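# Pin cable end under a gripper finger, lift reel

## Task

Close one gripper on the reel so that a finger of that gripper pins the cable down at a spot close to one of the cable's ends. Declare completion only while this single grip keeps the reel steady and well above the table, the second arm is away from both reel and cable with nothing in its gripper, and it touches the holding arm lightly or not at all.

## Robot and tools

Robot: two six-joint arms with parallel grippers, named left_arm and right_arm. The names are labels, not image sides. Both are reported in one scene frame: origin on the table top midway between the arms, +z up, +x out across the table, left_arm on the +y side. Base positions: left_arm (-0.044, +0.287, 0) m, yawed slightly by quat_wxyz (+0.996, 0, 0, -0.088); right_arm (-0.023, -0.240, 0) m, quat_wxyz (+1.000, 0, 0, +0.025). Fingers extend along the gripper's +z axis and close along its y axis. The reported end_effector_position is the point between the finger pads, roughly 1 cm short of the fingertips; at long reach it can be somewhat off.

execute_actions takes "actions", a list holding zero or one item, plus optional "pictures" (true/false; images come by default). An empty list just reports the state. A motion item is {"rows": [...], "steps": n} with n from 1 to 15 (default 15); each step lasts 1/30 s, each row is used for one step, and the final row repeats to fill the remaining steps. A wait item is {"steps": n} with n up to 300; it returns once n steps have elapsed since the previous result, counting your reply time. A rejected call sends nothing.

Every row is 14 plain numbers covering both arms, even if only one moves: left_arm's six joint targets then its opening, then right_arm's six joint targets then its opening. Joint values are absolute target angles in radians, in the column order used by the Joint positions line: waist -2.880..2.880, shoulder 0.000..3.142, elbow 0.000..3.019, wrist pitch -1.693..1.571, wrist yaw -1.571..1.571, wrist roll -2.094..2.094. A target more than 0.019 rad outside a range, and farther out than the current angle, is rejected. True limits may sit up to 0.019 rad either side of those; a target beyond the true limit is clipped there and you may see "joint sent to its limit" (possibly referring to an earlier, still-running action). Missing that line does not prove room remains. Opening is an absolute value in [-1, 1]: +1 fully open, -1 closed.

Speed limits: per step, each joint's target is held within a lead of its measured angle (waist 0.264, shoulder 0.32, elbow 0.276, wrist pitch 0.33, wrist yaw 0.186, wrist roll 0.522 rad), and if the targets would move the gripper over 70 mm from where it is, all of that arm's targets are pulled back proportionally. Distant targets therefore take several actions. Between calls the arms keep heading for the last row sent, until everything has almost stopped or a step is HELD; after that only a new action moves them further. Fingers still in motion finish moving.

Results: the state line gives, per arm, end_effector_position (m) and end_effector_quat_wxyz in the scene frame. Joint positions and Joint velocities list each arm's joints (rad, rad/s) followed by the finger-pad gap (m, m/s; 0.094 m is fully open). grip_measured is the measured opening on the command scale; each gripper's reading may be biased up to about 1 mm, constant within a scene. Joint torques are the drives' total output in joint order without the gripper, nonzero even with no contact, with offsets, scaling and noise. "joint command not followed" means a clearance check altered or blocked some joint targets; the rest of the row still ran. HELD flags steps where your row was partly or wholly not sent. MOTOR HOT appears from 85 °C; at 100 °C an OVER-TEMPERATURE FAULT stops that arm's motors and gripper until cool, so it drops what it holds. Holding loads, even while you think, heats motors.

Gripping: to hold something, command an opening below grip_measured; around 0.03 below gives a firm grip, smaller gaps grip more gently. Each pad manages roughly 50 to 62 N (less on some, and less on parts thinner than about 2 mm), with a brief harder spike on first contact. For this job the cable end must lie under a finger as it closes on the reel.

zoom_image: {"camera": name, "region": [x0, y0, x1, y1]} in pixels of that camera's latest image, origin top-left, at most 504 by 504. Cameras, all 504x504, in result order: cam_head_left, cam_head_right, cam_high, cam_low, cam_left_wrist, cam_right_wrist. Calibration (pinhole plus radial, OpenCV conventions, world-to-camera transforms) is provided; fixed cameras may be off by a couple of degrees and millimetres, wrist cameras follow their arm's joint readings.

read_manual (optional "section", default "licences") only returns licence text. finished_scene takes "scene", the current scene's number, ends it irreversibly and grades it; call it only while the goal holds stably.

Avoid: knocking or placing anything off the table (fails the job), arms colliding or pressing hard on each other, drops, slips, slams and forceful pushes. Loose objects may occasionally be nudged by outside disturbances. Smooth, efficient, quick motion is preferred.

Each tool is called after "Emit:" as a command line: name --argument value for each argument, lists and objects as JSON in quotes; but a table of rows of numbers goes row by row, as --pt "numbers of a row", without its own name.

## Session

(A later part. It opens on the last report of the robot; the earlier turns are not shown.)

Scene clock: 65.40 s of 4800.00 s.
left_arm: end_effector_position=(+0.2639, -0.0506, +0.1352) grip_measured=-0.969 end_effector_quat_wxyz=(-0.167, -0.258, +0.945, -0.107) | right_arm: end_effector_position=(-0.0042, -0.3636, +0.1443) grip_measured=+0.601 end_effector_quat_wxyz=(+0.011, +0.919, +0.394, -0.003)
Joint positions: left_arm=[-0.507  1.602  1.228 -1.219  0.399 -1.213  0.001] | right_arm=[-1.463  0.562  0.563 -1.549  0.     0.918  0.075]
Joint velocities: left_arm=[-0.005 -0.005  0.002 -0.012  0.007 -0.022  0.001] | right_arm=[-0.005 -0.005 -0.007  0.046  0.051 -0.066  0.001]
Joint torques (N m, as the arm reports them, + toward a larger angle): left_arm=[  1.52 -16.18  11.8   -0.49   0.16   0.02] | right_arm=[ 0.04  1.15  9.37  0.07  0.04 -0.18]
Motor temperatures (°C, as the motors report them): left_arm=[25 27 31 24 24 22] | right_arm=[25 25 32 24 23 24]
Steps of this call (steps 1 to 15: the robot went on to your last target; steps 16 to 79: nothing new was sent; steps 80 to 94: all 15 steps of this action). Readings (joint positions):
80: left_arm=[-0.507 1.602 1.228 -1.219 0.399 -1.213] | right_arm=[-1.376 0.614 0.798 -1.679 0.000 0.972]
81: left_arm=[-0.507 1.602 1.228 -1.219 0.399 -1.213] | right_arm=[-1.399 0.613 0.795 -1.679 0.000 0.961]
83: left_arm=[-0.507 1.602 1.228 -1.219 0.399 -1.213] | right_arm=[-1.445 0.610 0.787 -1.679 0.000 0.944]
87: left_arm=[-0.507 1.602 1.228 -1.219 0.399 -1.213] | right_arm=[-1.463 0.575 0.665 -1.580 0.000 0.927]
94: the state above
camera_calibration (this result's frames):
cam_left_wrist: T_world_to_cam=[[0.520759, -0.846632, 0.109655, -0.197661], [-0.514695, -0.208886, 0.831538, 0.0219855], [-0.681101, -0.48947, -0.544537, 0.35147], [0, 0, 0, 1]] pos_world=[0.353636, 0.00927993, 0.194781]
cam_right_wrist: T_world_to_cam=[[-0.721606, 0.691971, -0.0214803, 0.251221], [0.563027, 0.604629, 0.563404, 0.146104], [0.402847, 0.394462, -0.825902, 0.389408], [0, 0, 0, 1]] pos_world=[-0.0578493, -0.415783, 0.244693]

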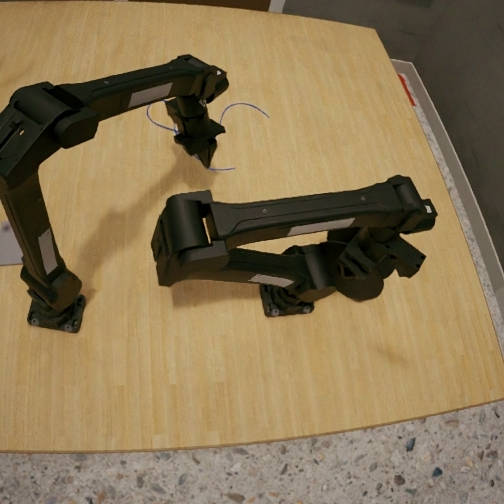

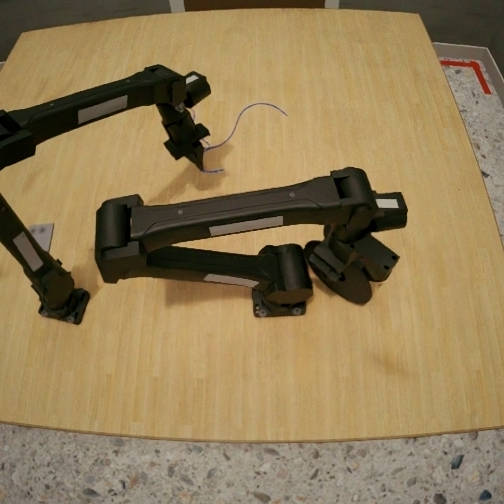

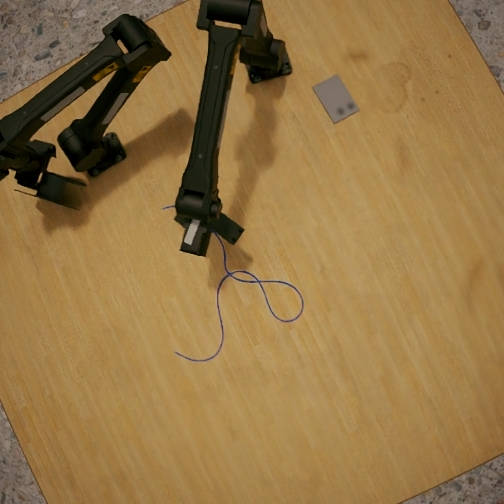

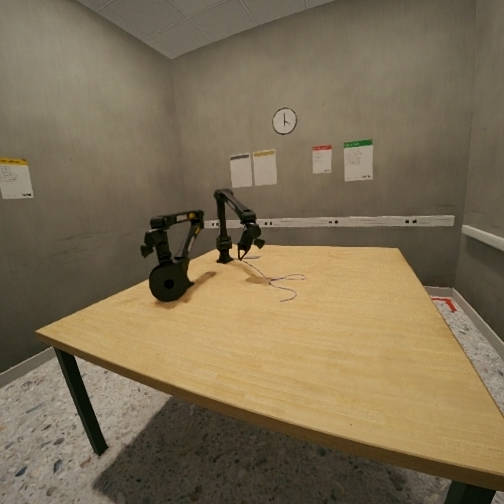

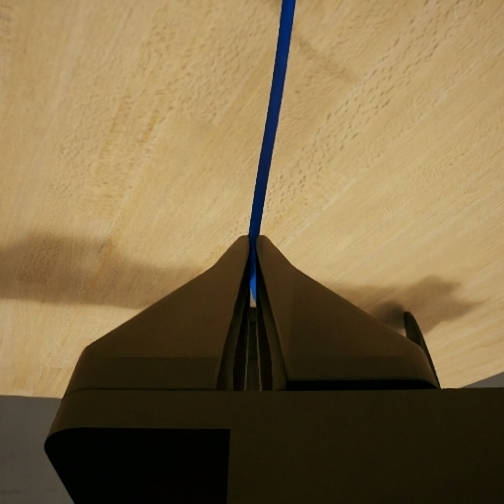

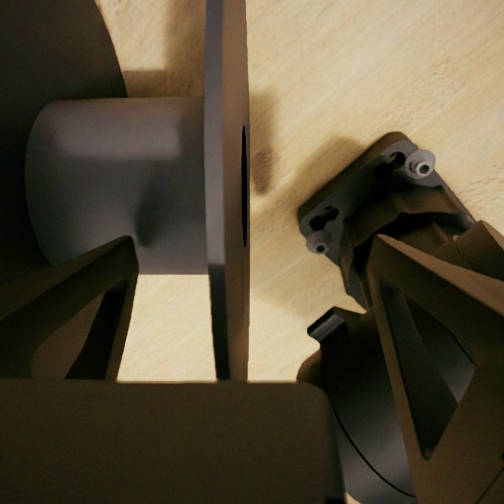

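Emit:
execute_actions --actions '[{"rows":[[-0.495,1.6,1.255,-1.23,0.4,-1.2,-1,-1.463,0.562,0.575,-1.545,0,0.918,-1]],"steps":15}]' --pictures false

Emit:
execute_actions --actions '[{"rows":[[-0.495,1.6,1.255,-1.23,0.4,-1.2,-1,-1.463,0.6,0.7,-1.6,0,0.918,-1],[-0.495,1.6,1.255,-1.23,0.4,-1.2,-1,-1.463,0.6,0.7,-1.6,0,0.918,-1],[-0.495,1.6,1.255,-1.23,0.4,-1.2,-1,-1.463,0.6,0.7,-1.6,0,0.918,-1],[-0.495,1.6,1.255,-1.23,0.4,-1.2,-1,-1.463,0.75,0.85,-1.62,0,0.918,-1],[-0.495,1.6,1.255,-1.23,0.4,-1.2,-1,-1.463,0.75,0.85,-1.62,0,0.918,-1],[-0.495,1.6,1.255,-1.23,0.4,-1.2,-1,-1.463,0.75,0.85,-1.62,0,0.918,-1],[-0.495,1.6,1.255,-1.23,0.4,-1.2,-1,-1.463,0.95,1.0,-1.57,0,0.918,-1],[-0.495,1.6,1.255,-1.23,0.4,-1.2,-1,-1.463,0.95,1.0,-1.57,0,0.918,-1],[-0.495,1.6,1.255,-1.23,0.4,-1.2,-1,-1.463,0.95,1.0,-1.57,0,0.918,-1],[-0.495,1.6,1.255,-1.23,0.4,-1.2,-1,-1.463,1.2,1.11,-1.47,0,0.918,-1]],"steps":15}]'

Scene clock: 69.50 s of 4800.00 s.
left_arm: end_effector_position=(+0.2639, -0.0506, +0.1352) grip_measured=-0.969 end_effector_quat_wxyz=(-0.167, -0.258, +0.945, -0.107) | right_arm: end_effector_position=(-0.0042, -0.3641, +0.1443) grip_measured=-0.952 end_effector_quat_wxyz=(+0.012, +0.918, +0.396, -0.003)
Joint positions: left_arm=[-0.507  1.602  1.228 -1.219  0.399 -1.213  0.001] | right_arm=[-1.463  0.562  0.563 -1.547  0.     0.915  0.002]
Joint velocities: left_arm=[-0.005 -0.005 -0.017 -0.017 -0.022 -0.066 -0.001] | right_arm=[ 0.015 -0.005 -0.012 -0.012  0.066 -0.007 -0.002]
Joint torques (N m, as the arm reports them, + toward a larger angle): left_arm=[  1.59 -16.21  11.88  -0.48   0.18   0.05] | right_arm=[ 0.69  2.38  8.47 -0.19  0.06 -0.05]
Motor temperatures (°C, as the motors report them): left_arm=[25 27 31 24 24 22] | right_arm=[25 25 32 24 23 24]
Steps of this call (steps 1 to 15: the robot went on to your last target; steps 16 to 108: nothing new was sent; steps 109 to 123: all 15 steps of this action). Readings (joint positions):
109: left_arm=[-0.507 1.602 1.228 -1.219 0.399 -1.213] | right_arm=[-1.463 0.562 0.563 -1.547 0.000 0.915]
110: left_arm=[-0.507 1.602 1.228 -1.219 0.399 -1.213] | right_arm=[-1.463 0.562 0.563 -1.547 0.000 0.915]
112: left_arm=[-0.507 1.602 1.228 -1.219 0.399 -1.213] | right_arm=[-1.463 0.562 0.563 -1.547 0.000 0.915]
116: left_arm=[-0.507 1.602 1.228 -1.219 0.399 -1.213] | right_arm=[-1.463 0.562 0.563 -1.547 0.000 0.915]
123: the state above

Scene clock: 70.00 s of 4800.00 s.
left_arm: end_effector_position=(+0.2639, -0.0506, +0.1352) grip_measured=-0.969 end_effector_quat_wxyz=(-0.167, -0.258, +0.945, -0.107) | right_arm: end_effector_position=(+0.0215, -0.5261, +0.2067) grip_measured=-0.952 end_effector_quat_wxyz=(-0.034, +0.918, +0.395, +0.008)
Joint positions: left_arm=[-0.507  1.602  1.228 -1.219  0.399 -1.213  0.001] | right_arm=[-1.463  1.148  1.012 -1.505  0.     0.915  0.002]
Joint velocities: left_arm=[-0.024  0.005 -0.012  0.012  0.037 -0.051  0.   ] | right_arm=[0.005 1.558 0.93  0.564 0.022 0.007 0.001]
Joint torques (N m, as the arm reports them, + toward a larger angle): left_arm=[  1.67 -15.94  11.93  -0.56   0.19   0.04] | right_arm=[ 0.74 -6.83 10.26 -0.74  0.05 -0.01]
Motor temperatures (°C, as the motors report them): left_arm=[25 27 31 24 24 22] | right_arm=[25 25 33 24 23 24]
Steps of this call (steps 1 to 15: all 15 steps of this action). Readings (joint positions):
1: left_arm=[-0.507 1.602 1.228 -1.219 0.399 -1.213] | right_arm=[-1.463 0.565 0.568 -1.555 0.000 0.915]
2: left_arm=[-0.507 1.602 1.228 -1.219 0.399 -1.213] | right_arm=[-1.463 0.573 0.579 -1.572 0.000 0.915]
4: left_arm=[-0.507 1.602 1.228 -1.219 0.399 -1.213] | right_arm=[-1.463 0.599 0.612 -1.594 0.000 0.915]
8: left_arm=[-0.507 1.602 1.228 -1.219 0.399 -1.213] | right_arm=[-1.463 0.754 0.750 -1.612 0.000 0.915]
15: the state above
camera_calibration (this result's frames):
cam_left_wrist: T_world_to_cam=[[0.520759, -0.846632, 0.109655, -0.197661], [-0.514695, -0.208886, 0.831538, 0.0219855], [-0.681101, -0.48947, -0.544537, 0.35147], [0, 0, 0, 1]] pos_world=[0.353636, 0.00927993, 0.194781]
cam_right_wrist: T_world_to_cam=[[-0.723233, 0.688654, 0.0518562, 0.366752], [0.570104, 0.552976, 0.607618, 0.158284], [0.389763, 0.469013, -0.792535, 0.527294], [0, 0, 0, 1]] pos_world=[-0.0305111, -0.5874, 0.302704]

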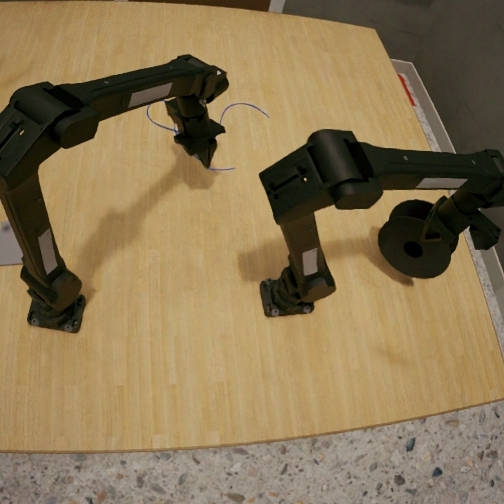

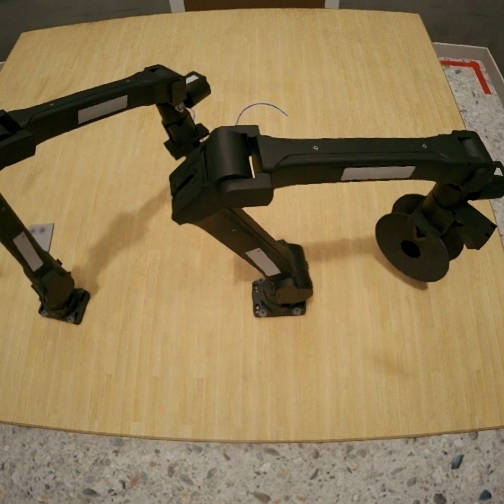

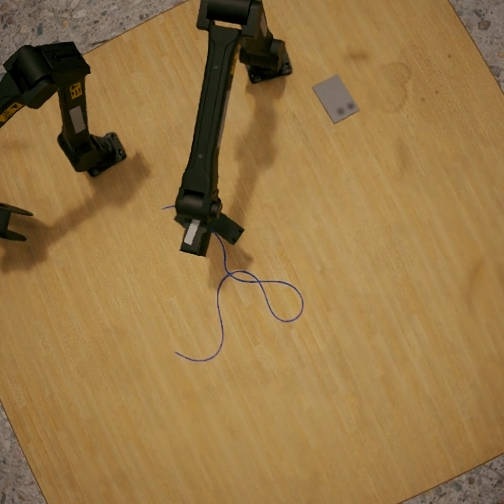

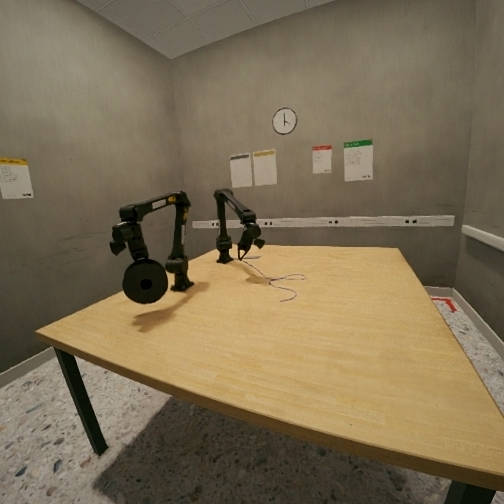

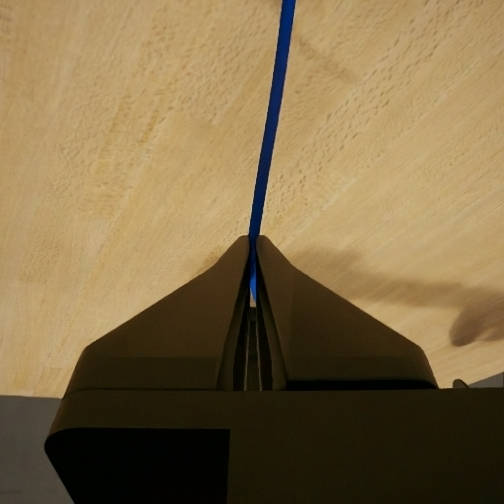

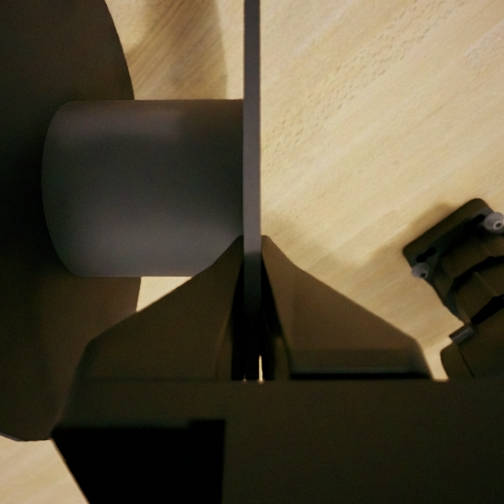

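Emit:
execute_actions --actions '[{"rows":[[-0.495,1.6,1.255,-1.23,0.4,-1.2,-1,-1.15,1.2,1.13,-1.47,0,1.05,-1],[-0.495,1.6,1.255,-1.23,0.4,-1.2,-1,-1.15,1.2,1.13,-1.47,0,1.05,-1],[-0.495,1.6,1.255,-1.23,0.4,-1.2,-1,-1.15,1.2,1.13,-1.47,0,1.05,-1],[-0.495,1.6,1.255,-1.23,0.4,-1.2,-1,-0.8,1.2,1.13,-1.47,0,1.2,-1],[-0.495,1.6,1.255,-1.23,0.4,-1.2,-1,-0.8,1.2,1.13,-1.47,0,1.2,-1],[-0.495,1.6,1.255,-1.23,0.4,-1.2,-1,-0.8,1.2,1.13,-1.47,0,1.2,-1],[-0.495,1.6,1.255,-1.23,0.4,-1.2,-1,-0.45,1.2,1.13,-1.47,0,1.4,-1],[-0.495,1.6,1.255,-1.23,0.4,-1.2,-1,-0.45,1.2,1.13,-1.47,0,1.4,-1],[-0.495,1.6,1.255,-1.23,0.4,-1.2,-1,-0.45,1.2,1.13,-1.47,0,1.4,-1],[-0.495,1.6,1.255,-1.23,0.4,-1.2,-1,-0.1,1.2,1.13,-1.47,0,1.57,-1]],"steps":15}]' --pictures false

Emit:
execute_actions --actions '[{"steps":15}]' --pictures false

Emit:
execute_actions --actions '[{"rows":[[-0.495,1.6,1.255,-1.23,0.4,-1.2,-1,-0.1,1.22,1.05,-1.4,0,1.57,-1],[-0.495,1.6,1.255,-1.23,0.4,-1.2,-1,-0.1,1.22,1.05,-1.4,0,1.57,-1],[-0.495,1.6,1.255,-1.23,0.4,-1.2,-1,-0.1,1.22,1.05,-1.4,0,1.57,-1],[-0.495,1.6,1.255,-1.23,0.4,-1.2,-1,-0.1,1.235,0.99,-1.32,0,1.57,-1],[-0.495,1.6,1.255,-1.23,0.4,-1.2,-1,-0.1,1.235,0.99,-1.32,0,1.57,-1],[-0.495,1.6,1.255,-1.23,0.4,-1.2,-1,-0.1,1.235,0.99,-1.32,0,1.57,-1],[-0.495,1.6,1.255,-1.23,0.4,-1.2,-1,-0.1,1.251,0.935,-1.255,0,1.57,-1]],"steps":15}]'

Scene clock: 74.50 s of 4800.00 s.
left_arm: end_effector_position=(+0.2639, -0.0506, +0.1352) grip_measured=-0.969 end_effector_quat_wxyz=(-0.167, -0.258, +0.945, -0.107) | right_arm: end_effector_position=(+0.2621, -0.3842, +0.2059) grip_measured=-0.952 end_effector_quat_wxyz=(-0.019, +0.805, +0.593, -0.012)
Joint positions: left_arm=[-0.507  1.602  1.228 -1.219  0.399 -1.213  0.001] | right_arm=[-0.514  1.214  1.062 -1.464  0.003  1.408  0.002]
Joint velocities: left_arm=[ 0.005  0.005 -0.007  0.007  0.037  0.081  0.   ] | right_arm=[ 2.125  0.005 -0.027 -0.002  0.037  0.74   0.001]
Joint torques (N m, as the arm reports them, + toward a larger angle): left_arm=[  1.68 -16.07  11.86  -0.5    0.17   0.04] | right_arm=[ 0.96 -6.68 10.98 -0.41  0.02  0.1 ]
Motor temperatures (°C, as the motors report them): left_arm=[25 27 31 24 24 22] | right_arm=[25 25 33 24 23 24]
Steps of this call (steps 1 to 30: the robot went on to your last target; steps 31 to 120: nothing new was sent; steps 121 to 135: all 15 steps of this action). Readings (joint positions):
121: left_arm=[-0.507 1.602 1.228 -1.219 0.399 -1.213] | right_arm=[-1.448 1.214 1.062 -1.464 0.010 0.932]
122: left_arm=[-0.507 1.602 1.228 -1.219 0.399 -1.213] | right_arm=[-1.413 1.214 1.062 -1.464 0.019 0.950]
124: left_arm=[-0.507 1.602 1.228 -1.219 0.399 -1.213] | right_arm=[-1.303 1.214 1.062 -1.464 0.017 0.993]
128: left_arm=[-0.507 1.602 1.228 -1.219 0.399 -1.213] | right_arm=[-1.027 1.214 1.062 -1.464 0.009 1.135]
135: the state above

Scene clock: 75.00 s of 4800.00 s.
left_arm: end_effector_position=(+0.2639, -0.0506, +0.1352) grip_measured=-0.969 end_effector_quat_wxyz=(-0.167, -0.258, +0.945, -0.107) | right_arm: end_effector_position=(+0.2961, -0.2528, +0.2059) grip_measured=-0.952 end_effector_quat_wxyz=(-0.017, +0.713, +0.701, -0.015)
Joint positions: left_arm=[-0.507  1.602  1.228 -1.219  0.399 -1.213  0.001] | right_arm=[-0.089  1.214  1.062 -1.464 -0.002  1.548  0.002]
Joint velocities: left_arm=[-0.015  0.005 -0.002 -0.012  0.051  0.037 -0.   ] | right_arm=[-0.054 -0.015 -0.002 -0.007 -0.051  0.051 -0.   ]
Joint torques (N m, as the arm reports them, + toward a larger angle): left_arm=[  1.45 -15.95  11.8   -0.48   0.18   0.02] | right_arm=[ 0.58 -6.37 12.05 -0.73  0.18  0.1 ]
Motor temperatures (°C, as the motors report them): left_arm=[25 27 31 24 24 22] | right_arm=[25 25 34 24 23 24]
Steps of this call (steps 1 to 15: the robot went on to your last target). Readings (joint positions):
1: left_arm=[-0.507 1.602 1.228 -1.219 0.399 -1.213] | right_arm=[-0.441 1.214 1.062 -1.464 0.003 1.430]
2: left_arm=[-0.507 1.602 1.228 -1.219 0.399 -1.213] | right_arm=[-0.367 1.214 1.062 -1.464 0.002 1.448]
4: left_arm=[-0.507 1.602 1.228 -1.219 0.399 -1.213] | right_arm=[-0.220 1.214 1.062 -1.464 0.001 1.481]
8: left_arm=[-0.507 1.602 1.228 -1.219 0.399 -1.213] | right_arm=[-0.059 1.214 1.062 -1.464 -0.014 1.520]
15: the state above

Scene clock: 75.50 s of 4800.00 s.
left_arm: end_effector_position=(+0.2639, -0.0506, +0.1352) grip_measured=-0.969 end_effector_quat_wxyz=(-0.167, -0.258, +0.945, -0.107) | right_arm: end_effector_position=(+0.3012, -0.2533, +0.1444) grip_measured=-0.951 end_effector_quat_wxyz=(-0.007, +0.716, +0.698, -0.005)
Joint positions: left_arm=[-0.507  1.602  1.228 -1.219  0.399 -1.213  0.001] | right_arm=[-0.09   1.25   0.927 -1.265 -0.002  1.555  0.002]
Joint velocities: left_arm=[-0.015  0.005  0.002 -0.002 -0.022 -0.037 -0.001] | right_arm=[-0.005  0.005 -0.002  0.012 -0.022 -0.007 -0.001]
Joint torques (N m, as the arm reports them, + toward a larger angle): left_arm=[  1.37 -16.08  11.89  -0.44   0.17   0.06] | right_arm=[ 0.24 -5.67  7.92 -0.01  0.16  0.01]
Motor temperatures (°C, as the motors report them): left_arm=[25 27 31 24 24 22] | right_arm=[25 25 34 24 23 24]
Steps of this call (steps 1 to 15: all 15 steps of this action). Readings (joint positions):
1: left_arm=[-0.507 1.602 1.228 -1.219 0.399 -1.213] | right_arm=[-0.090 1.214 1.059 -1.455 -0.002 1.550]
2: left_arm=[-0.507 1.602 1.228 -1.219 0.399 -1.213] | right_arm=[-0.090 1.214 1.055 -1.440 -0.002 1.551]
4: left_arm=[-0.507 1.602 1.228 -1.219 0.399 -1.213] | right_arm=[-0.090 1.217 1.039 -1.404 -0.002 1.552]
8: left_arm=[-0.507 1.602 1.228 -1.219 0.399 -1.213] | right_arm=[-0.090 1.231 0.967 -1.302 -0.002 1.553]
15: the state above
camera_calibration (this result's frames):
cam_left_wrist: T_world_to_cam=[[0.520759, -0.846632, 0.109655, -0.197661], [-0.514695, -0.208886, 0.831538, 0.0219855], [-0.681101, -0.48947, -0.544537, 0.35147], [0, 0, 0, 1]] pos_world=[0.353636, 0.00927993, 0.194781]
cam_right_wrist: T_world_to_cam=[[-0.999508, 0.0287397, 0.0125456, 0.30615], [0.0307176, 0.816835, 0.576053, 0.119659], [0.0063079, 0.576155, -0.817316, 0.387148], [0, 0, 0, 1]] pos_world=[0.299882, -0.329597, 0.243652]

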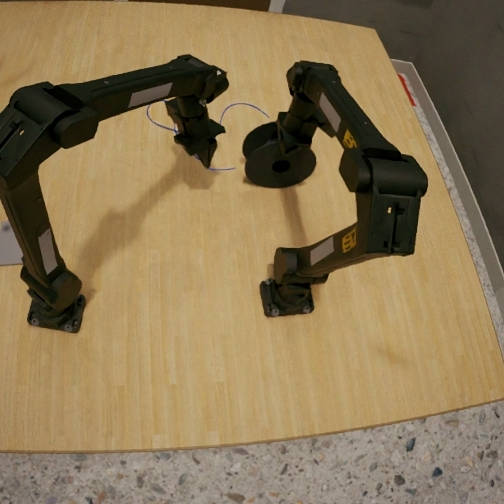

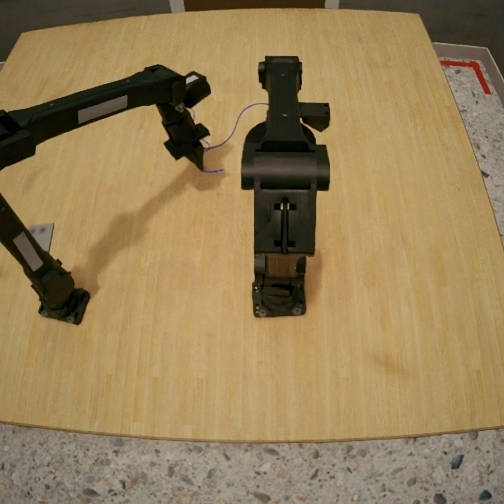

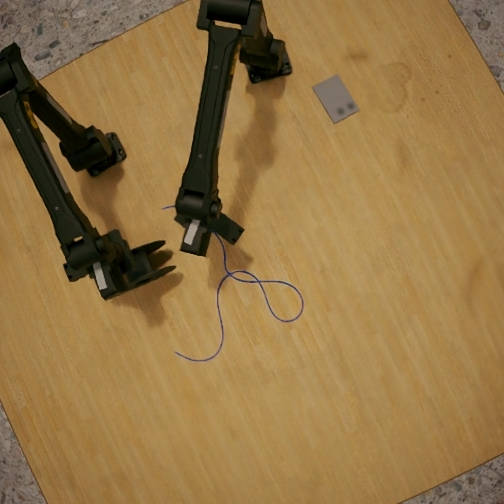

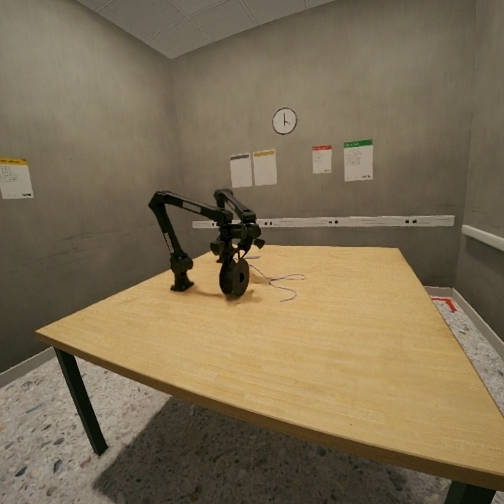

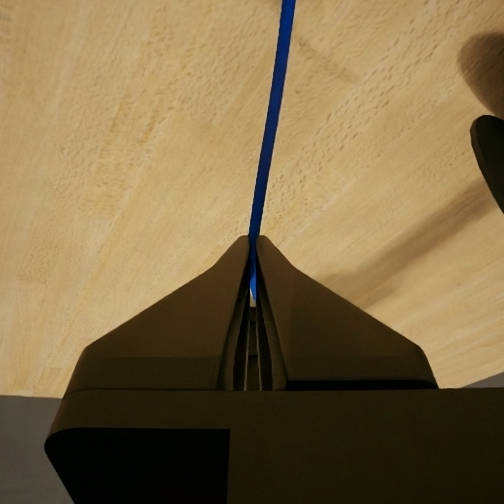

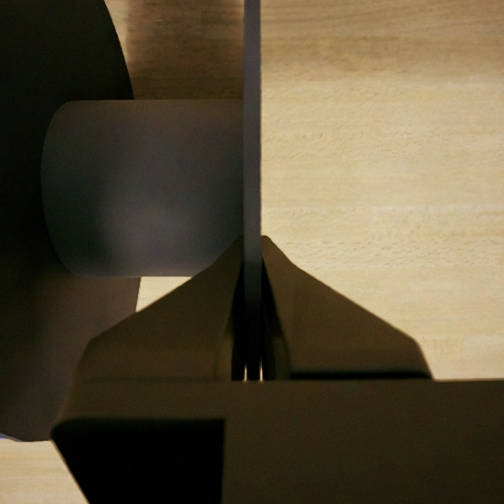

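Emit:
execute_actions --actions '[{"rows":[[-0.495,1.6,1.255,-1.23,0.4,-1.2,-1,-0.09,1.251,0.935,-1.255,0,1.56,-0.5],[-0.495,1.6,1.255,-1.23,0.4,-1.2,-1,-0.09,1.251,0.935,-1.255,0,1.56,-0.5],[-0.495,1.6,1.255,-1.23,0.4,-1.2,-1,-0.09,1.251,0.935,-1.255,0,1.56,-0.5],[-0.495,1.6,1.255,-1.23,0.4,-1.2,-1,-0.09,1.251,0.935,-1.255,0,1.56,-0.5],[-0.495,1.6,1.255,-1.23,0.4,-1.2,-1,-0.09,1.251,0.935,-1.255,0,1.56,-0.5],[-0.495,1.6,1.255,-1.23,0.4,-1.2,-1,0.0,1.255,0.94,-1.255,0,1.64,-0.5],[-0.495,1.6,1.255,-1.23,0.4,-1.2,-1,0.0,1.255,0.94,-1.255,0,1.64,-0.5],[-0.495,1.6,1.255,-1.23,0.4,-1.2,-1,0.0,1.255,0.94,-1.255,0,1.64,-0.5],[-0.495,1.6,1.255,-1.23,0.4,-1.2,-1,0.085,1.26,0.945,-1.255,0,1.73,-0.5]],"steps":15}]'

Scene clock: 77.83 s of 4800.00 s.
left_arm: end_effector_position=(+0.2639, -0.0506, +0.1352) grip_measured=-0.969 end_effector_quat_wxyz=(-0.167, -0.258, +0.945, -0.107) | right_arm: end_effector_position=(+0.2983, -0.1941, +0.1443) grip_measured=-0.501 end_effector_quat_wxyz=(-0.005, +0.698, +0.717, -0.007)
Joint positions: left_arm=[-0.507  1.602  1.228 -1.219  0.399 -1.213  0.001] | right_arm=[ 0.093  1.25   0.927 -1.264 -0.     1.687  0.023]
Joint velocities: left_arm=[ 0.005  0.005  0.002 -0.007 -0.022  0.022  0.   ] | right_arm=[-0.015  0.005  0.017  0.012 -0.037  0.242 -0.   ]
Joint torques (N m, as the arm reports them, + toward a larger angle): left_arm=[  1.66 -16.24  11.82  -0.4    0.16   0.04] | right_arm=[ 0.15 -4.96  8.4   0.09  0.11  0.09]
Motor temperatures (°C, as the motors report them): left_arm=[25 28 32 24 24 22] | right_arm=[25 25 33 24 23 24]
Steps of this call (steps 1 to 15: the robot went on to your last target; steps 16 to 55: nothing new was sent; steps 56 to 70: all 15 steps of this action). Readings (joint positions):
56: left_arm=[-0.507 1.602 1.228 -1.219 0.399 -1.213] | right_arm=[-0.090 1.250 0.927 -1.264 -0.002 1.555]
57: left_arm=[-0.507 1.602 1.228 -1.219 0.399 -1.213] | right_arm=[-0.090 1.250 0.927 -1.264 -0.002 1.555]
59: left_arm=[-0.507 1.602 1.228 -1.219 0.399 -1.213] | right_arm=[-0.090 1.250 0.927 -1.264 -0.002 1.555]
63: left_arm=[-0.507 1.602 1.228 -1.219 0.399 -1.213] | right_arm=[-0.051 1.250 0.927 -1.264 0.001 1.588]
70: the state above
camera_calibration (this result's frames):
cam_left_wrist: T_world_to_cam=[[0.520759, -0.846632, 0.109655, -0.197661], [-0.514695, -0.208886, 0.831538, 0.0219855], [-0.681101, -0.48947, -0.544537, 0.35147], [0, 0, 0, 1]] pos_world=[0.353636, 0.00927993, 0.194781]
cam_right_wrist: T_world_to_cam=[[-0.999672, -0.0223652, 0.0124839, 0.291676], [-0.0111782, 0.819479, 0.573001, 0.0849098], [-0.0230456, 0.572673, -0.81946, 0.361351], [0, 0, 0, 1]] pos_world=[0.300857, -0.269994, 0.243818]

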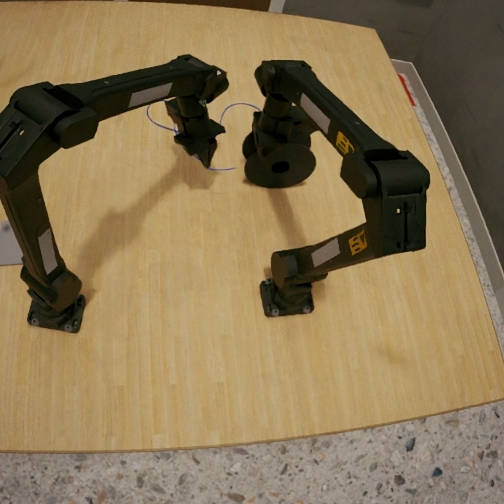

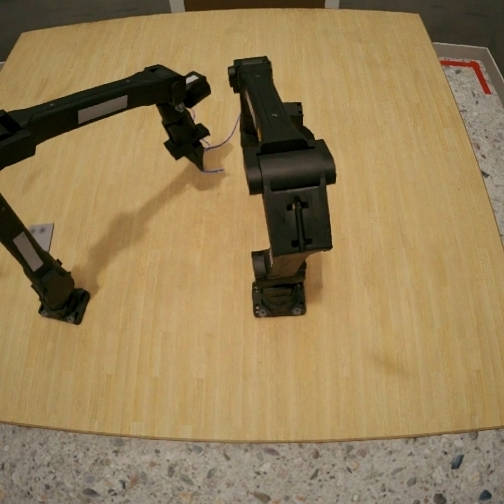

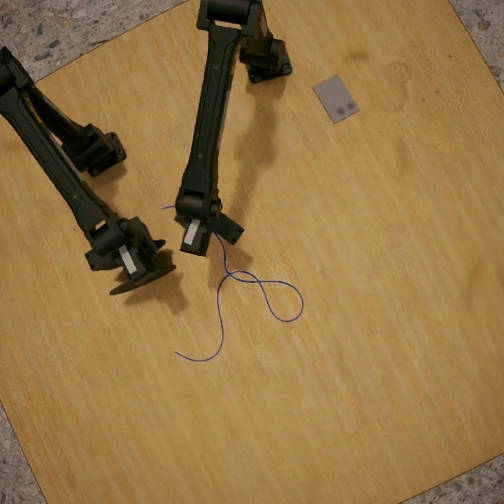

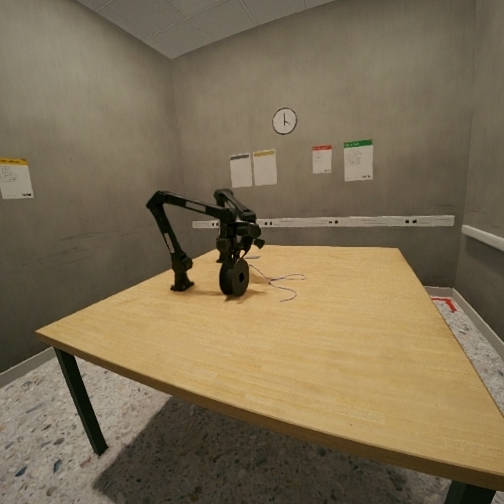

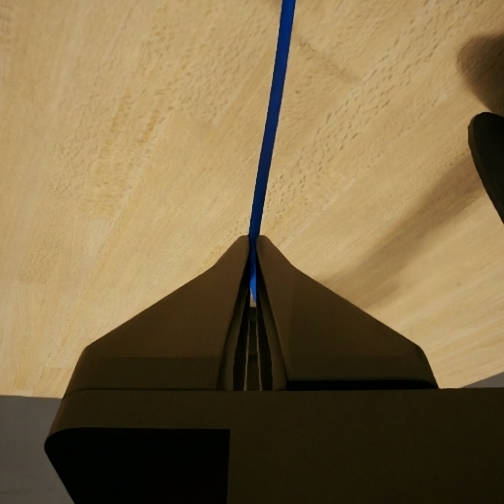

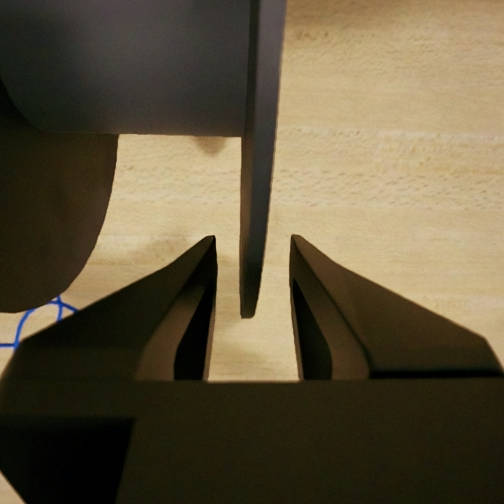

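Emit:
execute_actions --actions '[{"rows":[[-0.47,1.63,1.31,-1.24,0.4,-1.5,-1,0.093,1.26,0.945,-1.255,0,1.73,-0.3],[-0.47,1.63,1.31,-1.24,0.4,-1.5,-1,0.093,1.26,0.945,-1.255,0,1.73,-0.3],[-0.47,1.63,1.31,-1.24,0.4,-1.5,-1,0.093,1.26,0.945,-1.255,0,1.73,-0.3],[-0.47,1.63,1.31,-1.24,0.4,-1.7,-1,0.093,1.26,0.945,-1.255,0,1.73,-0.3],[-0.48,1.68,1.37,-1.25,0.4,-1.9,-1,0.093,1.26,0.945,-1.255,0,1.73,-0.3],[-0.48,1.68,1.37,-1.25,0.4,-1.9,-1,0.093,1.26,0.945,-1.255,0,1.73,-0.3],[-0.48,1.68,1.37,-1.25,0.4,-1.9,-1,0.093,1.26,0.945,-1.255,0,1.73,-0.3],[-0.51,1.71,1.41,-1.26,0.4,-1.9,-1,0.093,1.26,0.945,-1.255,0,1.73,-0.3]],"steps":15}]' --pictures false

Emit:
execute_actions --actions '[{"steps":12}]'

Scene clock: 82.87 s of 4800.00 s.
left_arm: end_effector_position=(+0.3029, -0.0767, +0.1434) grip_measured=-0.969 end_effector_quat_wxyz=(-0.189, -0.542, +0.817, -0.060) | right_arm: end_effector_position=(+0.2983, -0.1942, +0.1443) grip_measured=-0.302 end_effector_quat_wxyz=(-0.005, +0.708, +0.707, -0.007)
Joint positions: left_arm=[-0.498  1.696  1.37  -1.247  0.399 -1.846  0.001] | right_arm=[ 0.093  1.25   0.927 -1.264 -0.     1.715  0.033]
Joint velocities: left_arm=[-0.044  0.015 -0.007 -0.007 -0.066 -0.271  0.   ] | right_arm=[-0.015 -0.015 -0.012 -0.017 -0.066 -0.007 -0.   ]
Joint torques (N m, as the arm reports them, + toward a larger angle): left_arm=[  0.09 -16.49  13.15  -0.67   0.2   -0.18] | right_arm=[ 0.8  -4.63  8.58  0.15  0.13  0.07]
Motor temperatures (°C, as the motors report them): left_arm=[25 28 32 24 24 22] | right_arm=[25 25 33 24 23 24]
Steps of this call (steps 1 to 30: the robot went on to your last target; steps 31 to 136: nothing new was sent; steps 137 to 151: all 15 steps of this action). Readings (joint positions):
137: left_arm=[-0.505 1.603 1.232 -1.222 0.399 -1.259] | right_arm=[0.093 1.250 0.927 -1.264 -0.000 1.715]
138: left_arm=[-0.502 1.605 1.238 -1.226 0.399 -1.305] | right_arm=[0.093 1.250 0.927 -1.264 -0.000 1.715]
140: left_arm=[-0.494 1.610 1.252 -1.227 0.399 -1.404] | right_arm=[0.093 1.250 0.927 -1.264 -0.000 1.715]
144: left_arm=[-0.485 1.650 1.322 -1.241 0.399 -1.688] | right_arm=[0.093 1.250 0.927 -1.264 -0.000 1.715]
151: the state above

Scene clock: 83.27 s of 4800.00 s.
left_arm: end_effector_position=(+0.3021, -0.0772, +0.1434) grip_measured=-0.969 end_effector_quat_wxyz=(-0.190, -0.557, +0.806, -0.056) | right_arm: end_effector_position=(+0.2983, -0.1942, +0.1443) grip_measured=-0.302 end_effector_quat_wxyz=(-0.005, +0.708, +0.707, -0.007)
Joint positions: left_arm=[-0.5    1.696  1.37  -1.247  0.399 -1.885  0.001] | right_arm=[ 0.093  1.25   0.927 -1.264 -0.     1.715  0.033]
Joint velocities: left_arm=[-0.024 -0.005 -0.007  0.002 -0.022  0.022  0.   ] | right_arm=[ 0.005  0.024 -0.002 -0.012  0.051  0.037 -0.001]
Joint torques (N m, as the arm reports them, + toward a larger angle): left_arm=[ -0.31 -16.5   13.13  -0.7    0.18  -0.17] | right_arm=[ 0.32 -5.49  8.43 -0.14  0.12  0.09]
Motor temperatures (°C, as the motors report them): left_arm=[25 28 32 24 24 22] | right_arm=[25 25 33 24 23 24]
Steps of this call (steps 1 to 12: the robot went on to your last target). Readings (joint positions):
1: left_arm=[-0.499 1.696 1.370 -1.247 0.399 -1.855] | right_arm=[0.093 1.250 0.927 -1.264 -0.000 1.715]
2: left_arm=[-0.500 1.696 1.370 -1.247 0.399 -1.861] | right_arm=[0.093 1.250 0.927 -1.264 -0.000 1.715]
4: left_arm=[-0.500 1.696 1.370 -1.247 0.399 -1.871] | right_arm=[0.093 1.250 0.927 -1.264 -0.000 1.715]
8: left_arm=[-0.500 1.696 1.370 -1.247 0.399 -1.881] | right_arm=[0.093 1.250 0.927 -1.264 -0.000 1.715]
12: the state above
camera_calibration (this result's frames):
cam_left_wrist: T_world_to_cam=[[0.917273, -0.377188, -0.127825, -0.290461], [-0.109967, -0.548357, 0.828982, -0.118856], [-0.382776, -0.746347, -0.544471, 0.25892], [0, 0, 0, 1]] pos_world=[0.35247, 0.0185106, 0.202376]
cam_right_wrist: T_world_to_cam=[[-0.999906, 0.00586174, 0.0124302, 0.29725], [0.011924, 0.819732, 0.572623, 0.0782219], [-0.00683285, 0.572717, -0.819725, 0.356631], [0, 0, 0, 1]] pos_world=[0.298726, -0.270112, 0.243853]

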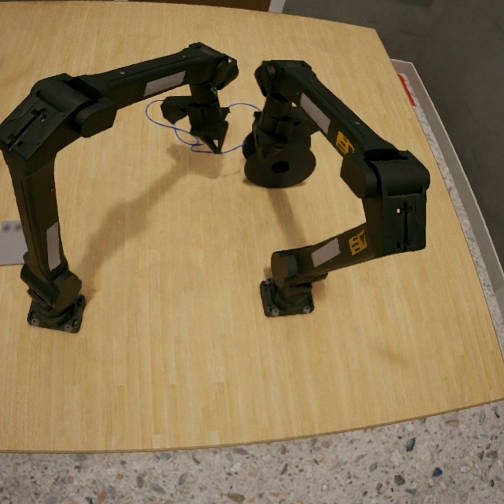

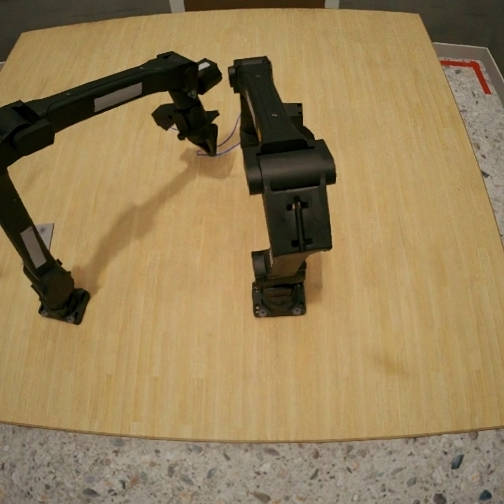

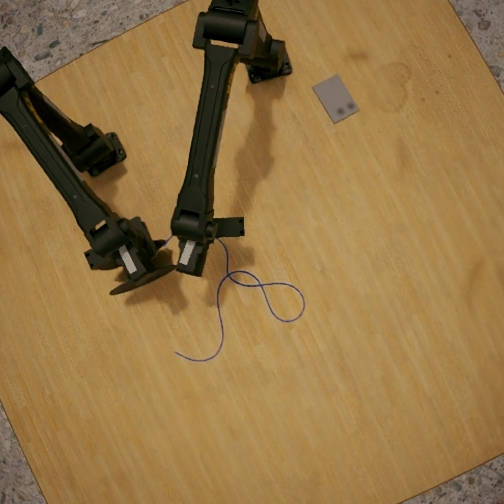

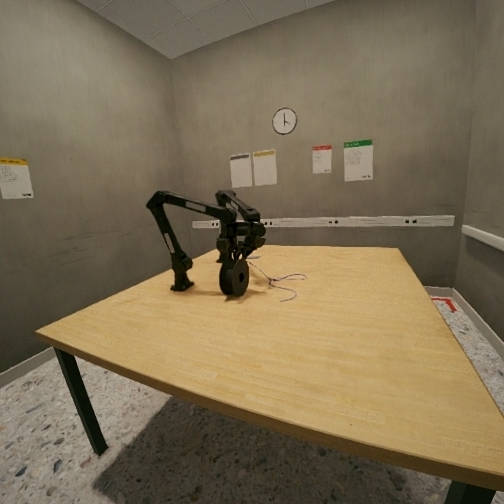

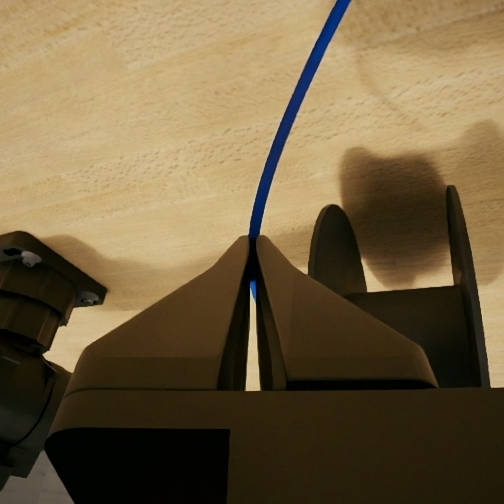

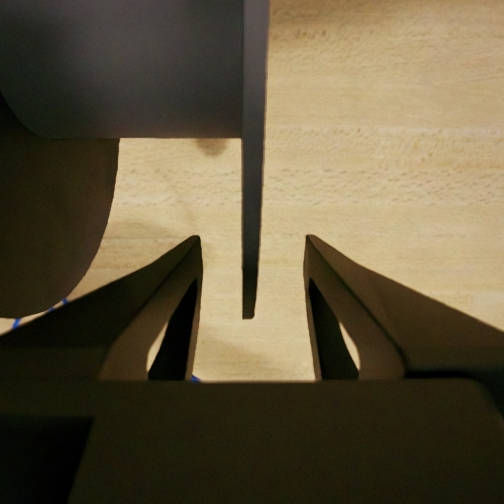

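Emit:
execute_actions --actions '[{"rows":[[-0.53,1.73,1.43,-1.26,0.4,-1.92,-1,0.075,1.26,0.945,-1.255,0,1.71,-0.3],[-0.53,1.73,1.43,-1.26,0.4,-1.92,-1,0.075,1.26,0.945,-1.255,0,1.71,-0.3],[-0.53,1.73,1.43,-1.26,0.4,-1.92,-1,0.075,1.26,0.945,-1.255,0,1.71,-0.3],[-0.53,1.73,1.43,-1.26,0.4,-1.92,-1,0.075,1.26,0.945,-1.255,0,1.71,-0.3],[-0.565,1.755,1.455,-1.27,0.4,-1.95,-1,0.055,1.26,0.945,-1.255,0,1.69,-0.3]],"steps":15}]'

Scene clock: 85.37 s of 4800.00 s.
left_arm: end_effector_position=(+0.2999, -0.0830, +0.1430) grip_measured=-0.969 end_effector_quat_wxyz=(-0.191, -0.558, +0.806, -0.054) | right_arm: end_effector_position=(+0.2994, -0.2024, +0.1443) grip_measured=-0.302 end_effector_quat_wxyz=(-0.005, +0.713, +0.701, -0.006)
Joint positions: left_arm=[-0.512  1.703  1.378 -1.248  0.399 -1.899  0.001] | right_arm=[ 0.068  1.25   0.927 -1.264 -0.     1.706  0.033]
Joint velocities: left_arm=[ 0.005 -0.005  0.007 -0.002  0.007 -0.022 -0.   ] | right_arm=[-0.005  0.015  0.012 -0.002 -0.022 -0.022 -0.   ]
Joint torques (N m, as the arm reports them, + toward a larger angle): left_arm=[  0.88 -18.25   9.41  -0.1    0.14  -0.09] | right_arm=[-0.46 -5.21  8.53 -0.03  0.11 -0.17]
Motor temperatures (°C, as the motors report them): left_arm=[25 28 32 24 24 22] | right_arm=[25 25 33 24 23 24]
A step of this action was HELD (marked below), so the robot has no last target. An arm can still carry out its HELD step.
Steps of this call (steps 1 to 30: the robot went on to your last target; steps 31 to 48: nothing new was sent; steps 49 to 63: all 15 steps of this action). Readings (joint positions):
49: left_arm=[-0.501 1.697 1.372 -1.248 0.399 -1.891] | right_arm=[0.093 1.250 0.927 -1.264 -0.000 1.715]
50: left_arm=[-0.502 1.698 1.374 -1.248 0.399 -1.894] | right_arm=[0.093 1.250 0.927 -1.264 -0.000 1.715]
52: left_arm=[-0.509 1.703 1.378 -1.248 0.399 -1.899] | right_arm=[0.092 1.250 0.927 -1.264 -0.000 1.715]
53: left_arm=[-0.510 1.703 1.378 -1.248 0.399 -1.899] | right_arm=[0.090 1.250 0.927 -1.264 -0.000 1.713] HELD
54: left_arm=[-0.512 1.703 1.378 -1.248 0.399 -1.899] | right_arm=[0.086 1.250 0.927 -1.264 -0.000 1.712] HELD
55: left_arm=[-0.512 1.703 1.378 -1.248 0.399 -1.899] | right_arm=[0.080 1.250 0.927 -1.264 -0.000 1.710] HELD
56: left_arm=[-0.512 1.703 1.378 -1.248 0.399 -1.899] | right_arm=[0.076 1.250 0.927 -1.264 -0.000 1.709] HELD
57: left_arm=[-0.512 1.703 1.378 -1.248 0.399 -1.899] | right_arm=[0.071 1.250 0.927 -1.264 -0.000 1.708] HELD
58: left_arm=[-0.512 1.703 1.378 -1.248 0.399 -1.899] | right_arm=[0.069 1.250 0.927 -1.264 -0.000 1.708] HELD
59: left_arm=[-0.512 1.703 1.378 -1.248 0.399 -1.899] | right_arm=[0.068 1.250 0.927 -1.264 -0.000 1.707] HELD
60: left_arm=[-0.512 1.703 1.378 -1.248 0.399 -1.899] | right_arm=[0.068 1.250 0.927 -1.264 -0.000 1.707] HELD
61: left_arm=[-0.512 1.703 1.378 -1.248 0.399 -1.899] | right_arm=[0.068 1.250 0.927 -1.264 -0.000 1.706] HELD
62: left_arm=[-0.512 1.703 1.378 -1.248 0.399 -1.899] | right_arm=[0.068 1.250 0.927 -1.264 -0.000 1.706] HELD
63: the state above HELD
joint command not followed: on one or more control steps a check withheld the commanded joint targets of the left arm, and it was not sent them on those steps. On the call's last step the targets were still withheld.
cause: the commanded joint targets would bring a part of the robot too close to another arm (this arm's wrist (the part past joint 4) and the other arm's wrist (the part past joint 4)); next, command targets that bring no part of the robot closer to that arm.
camera_calibration (this result's frames):
cam_left_wrist: T_world_to_cam=[[0.917203, -0.375685, -0.132663, -0.289839], [-0.106049, -0.551164, 0.82763, -0.123184], [-0.384048, -0.745036, -0.54537, 0.254147], [0, 0, 0, 1]] pos_world=[0.350382, 0.0125659, 0.202104]
cam_right_wrist: T_world_to_cam=[[-0.999683, 0.0218801, 0.01245, 0.30154], [0.0250661, 0.819345, 0.572752, 0.0809288], [0.00233103, 0.572883, -0.819634, 0.358633], [0, 0, 0, 1]] pos_world=[0.29858, -0.278361, 0.243841]

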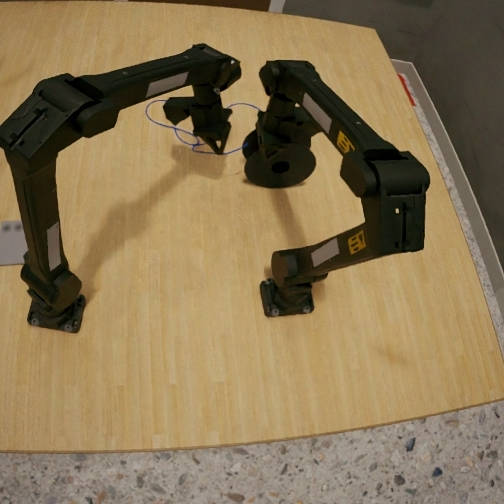

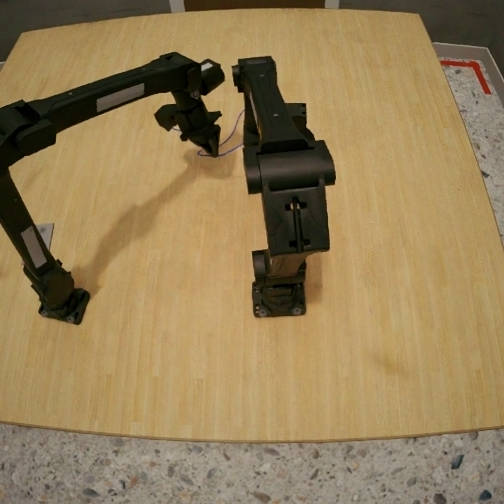

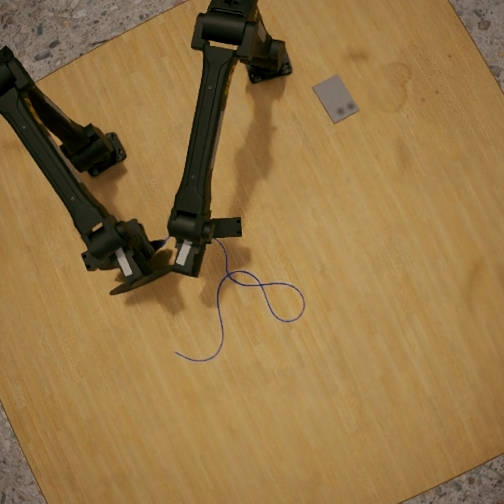

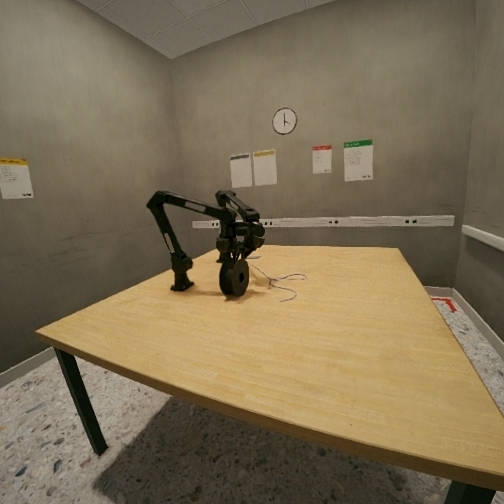

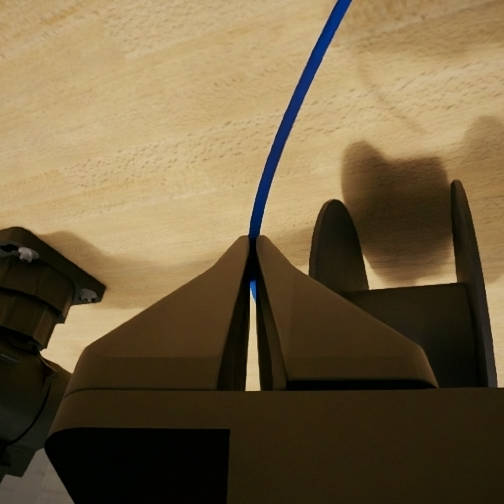

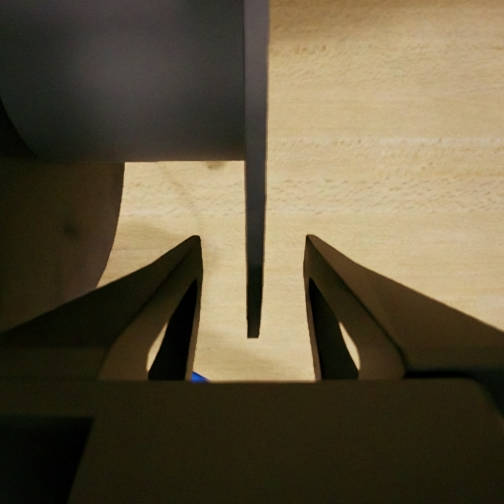

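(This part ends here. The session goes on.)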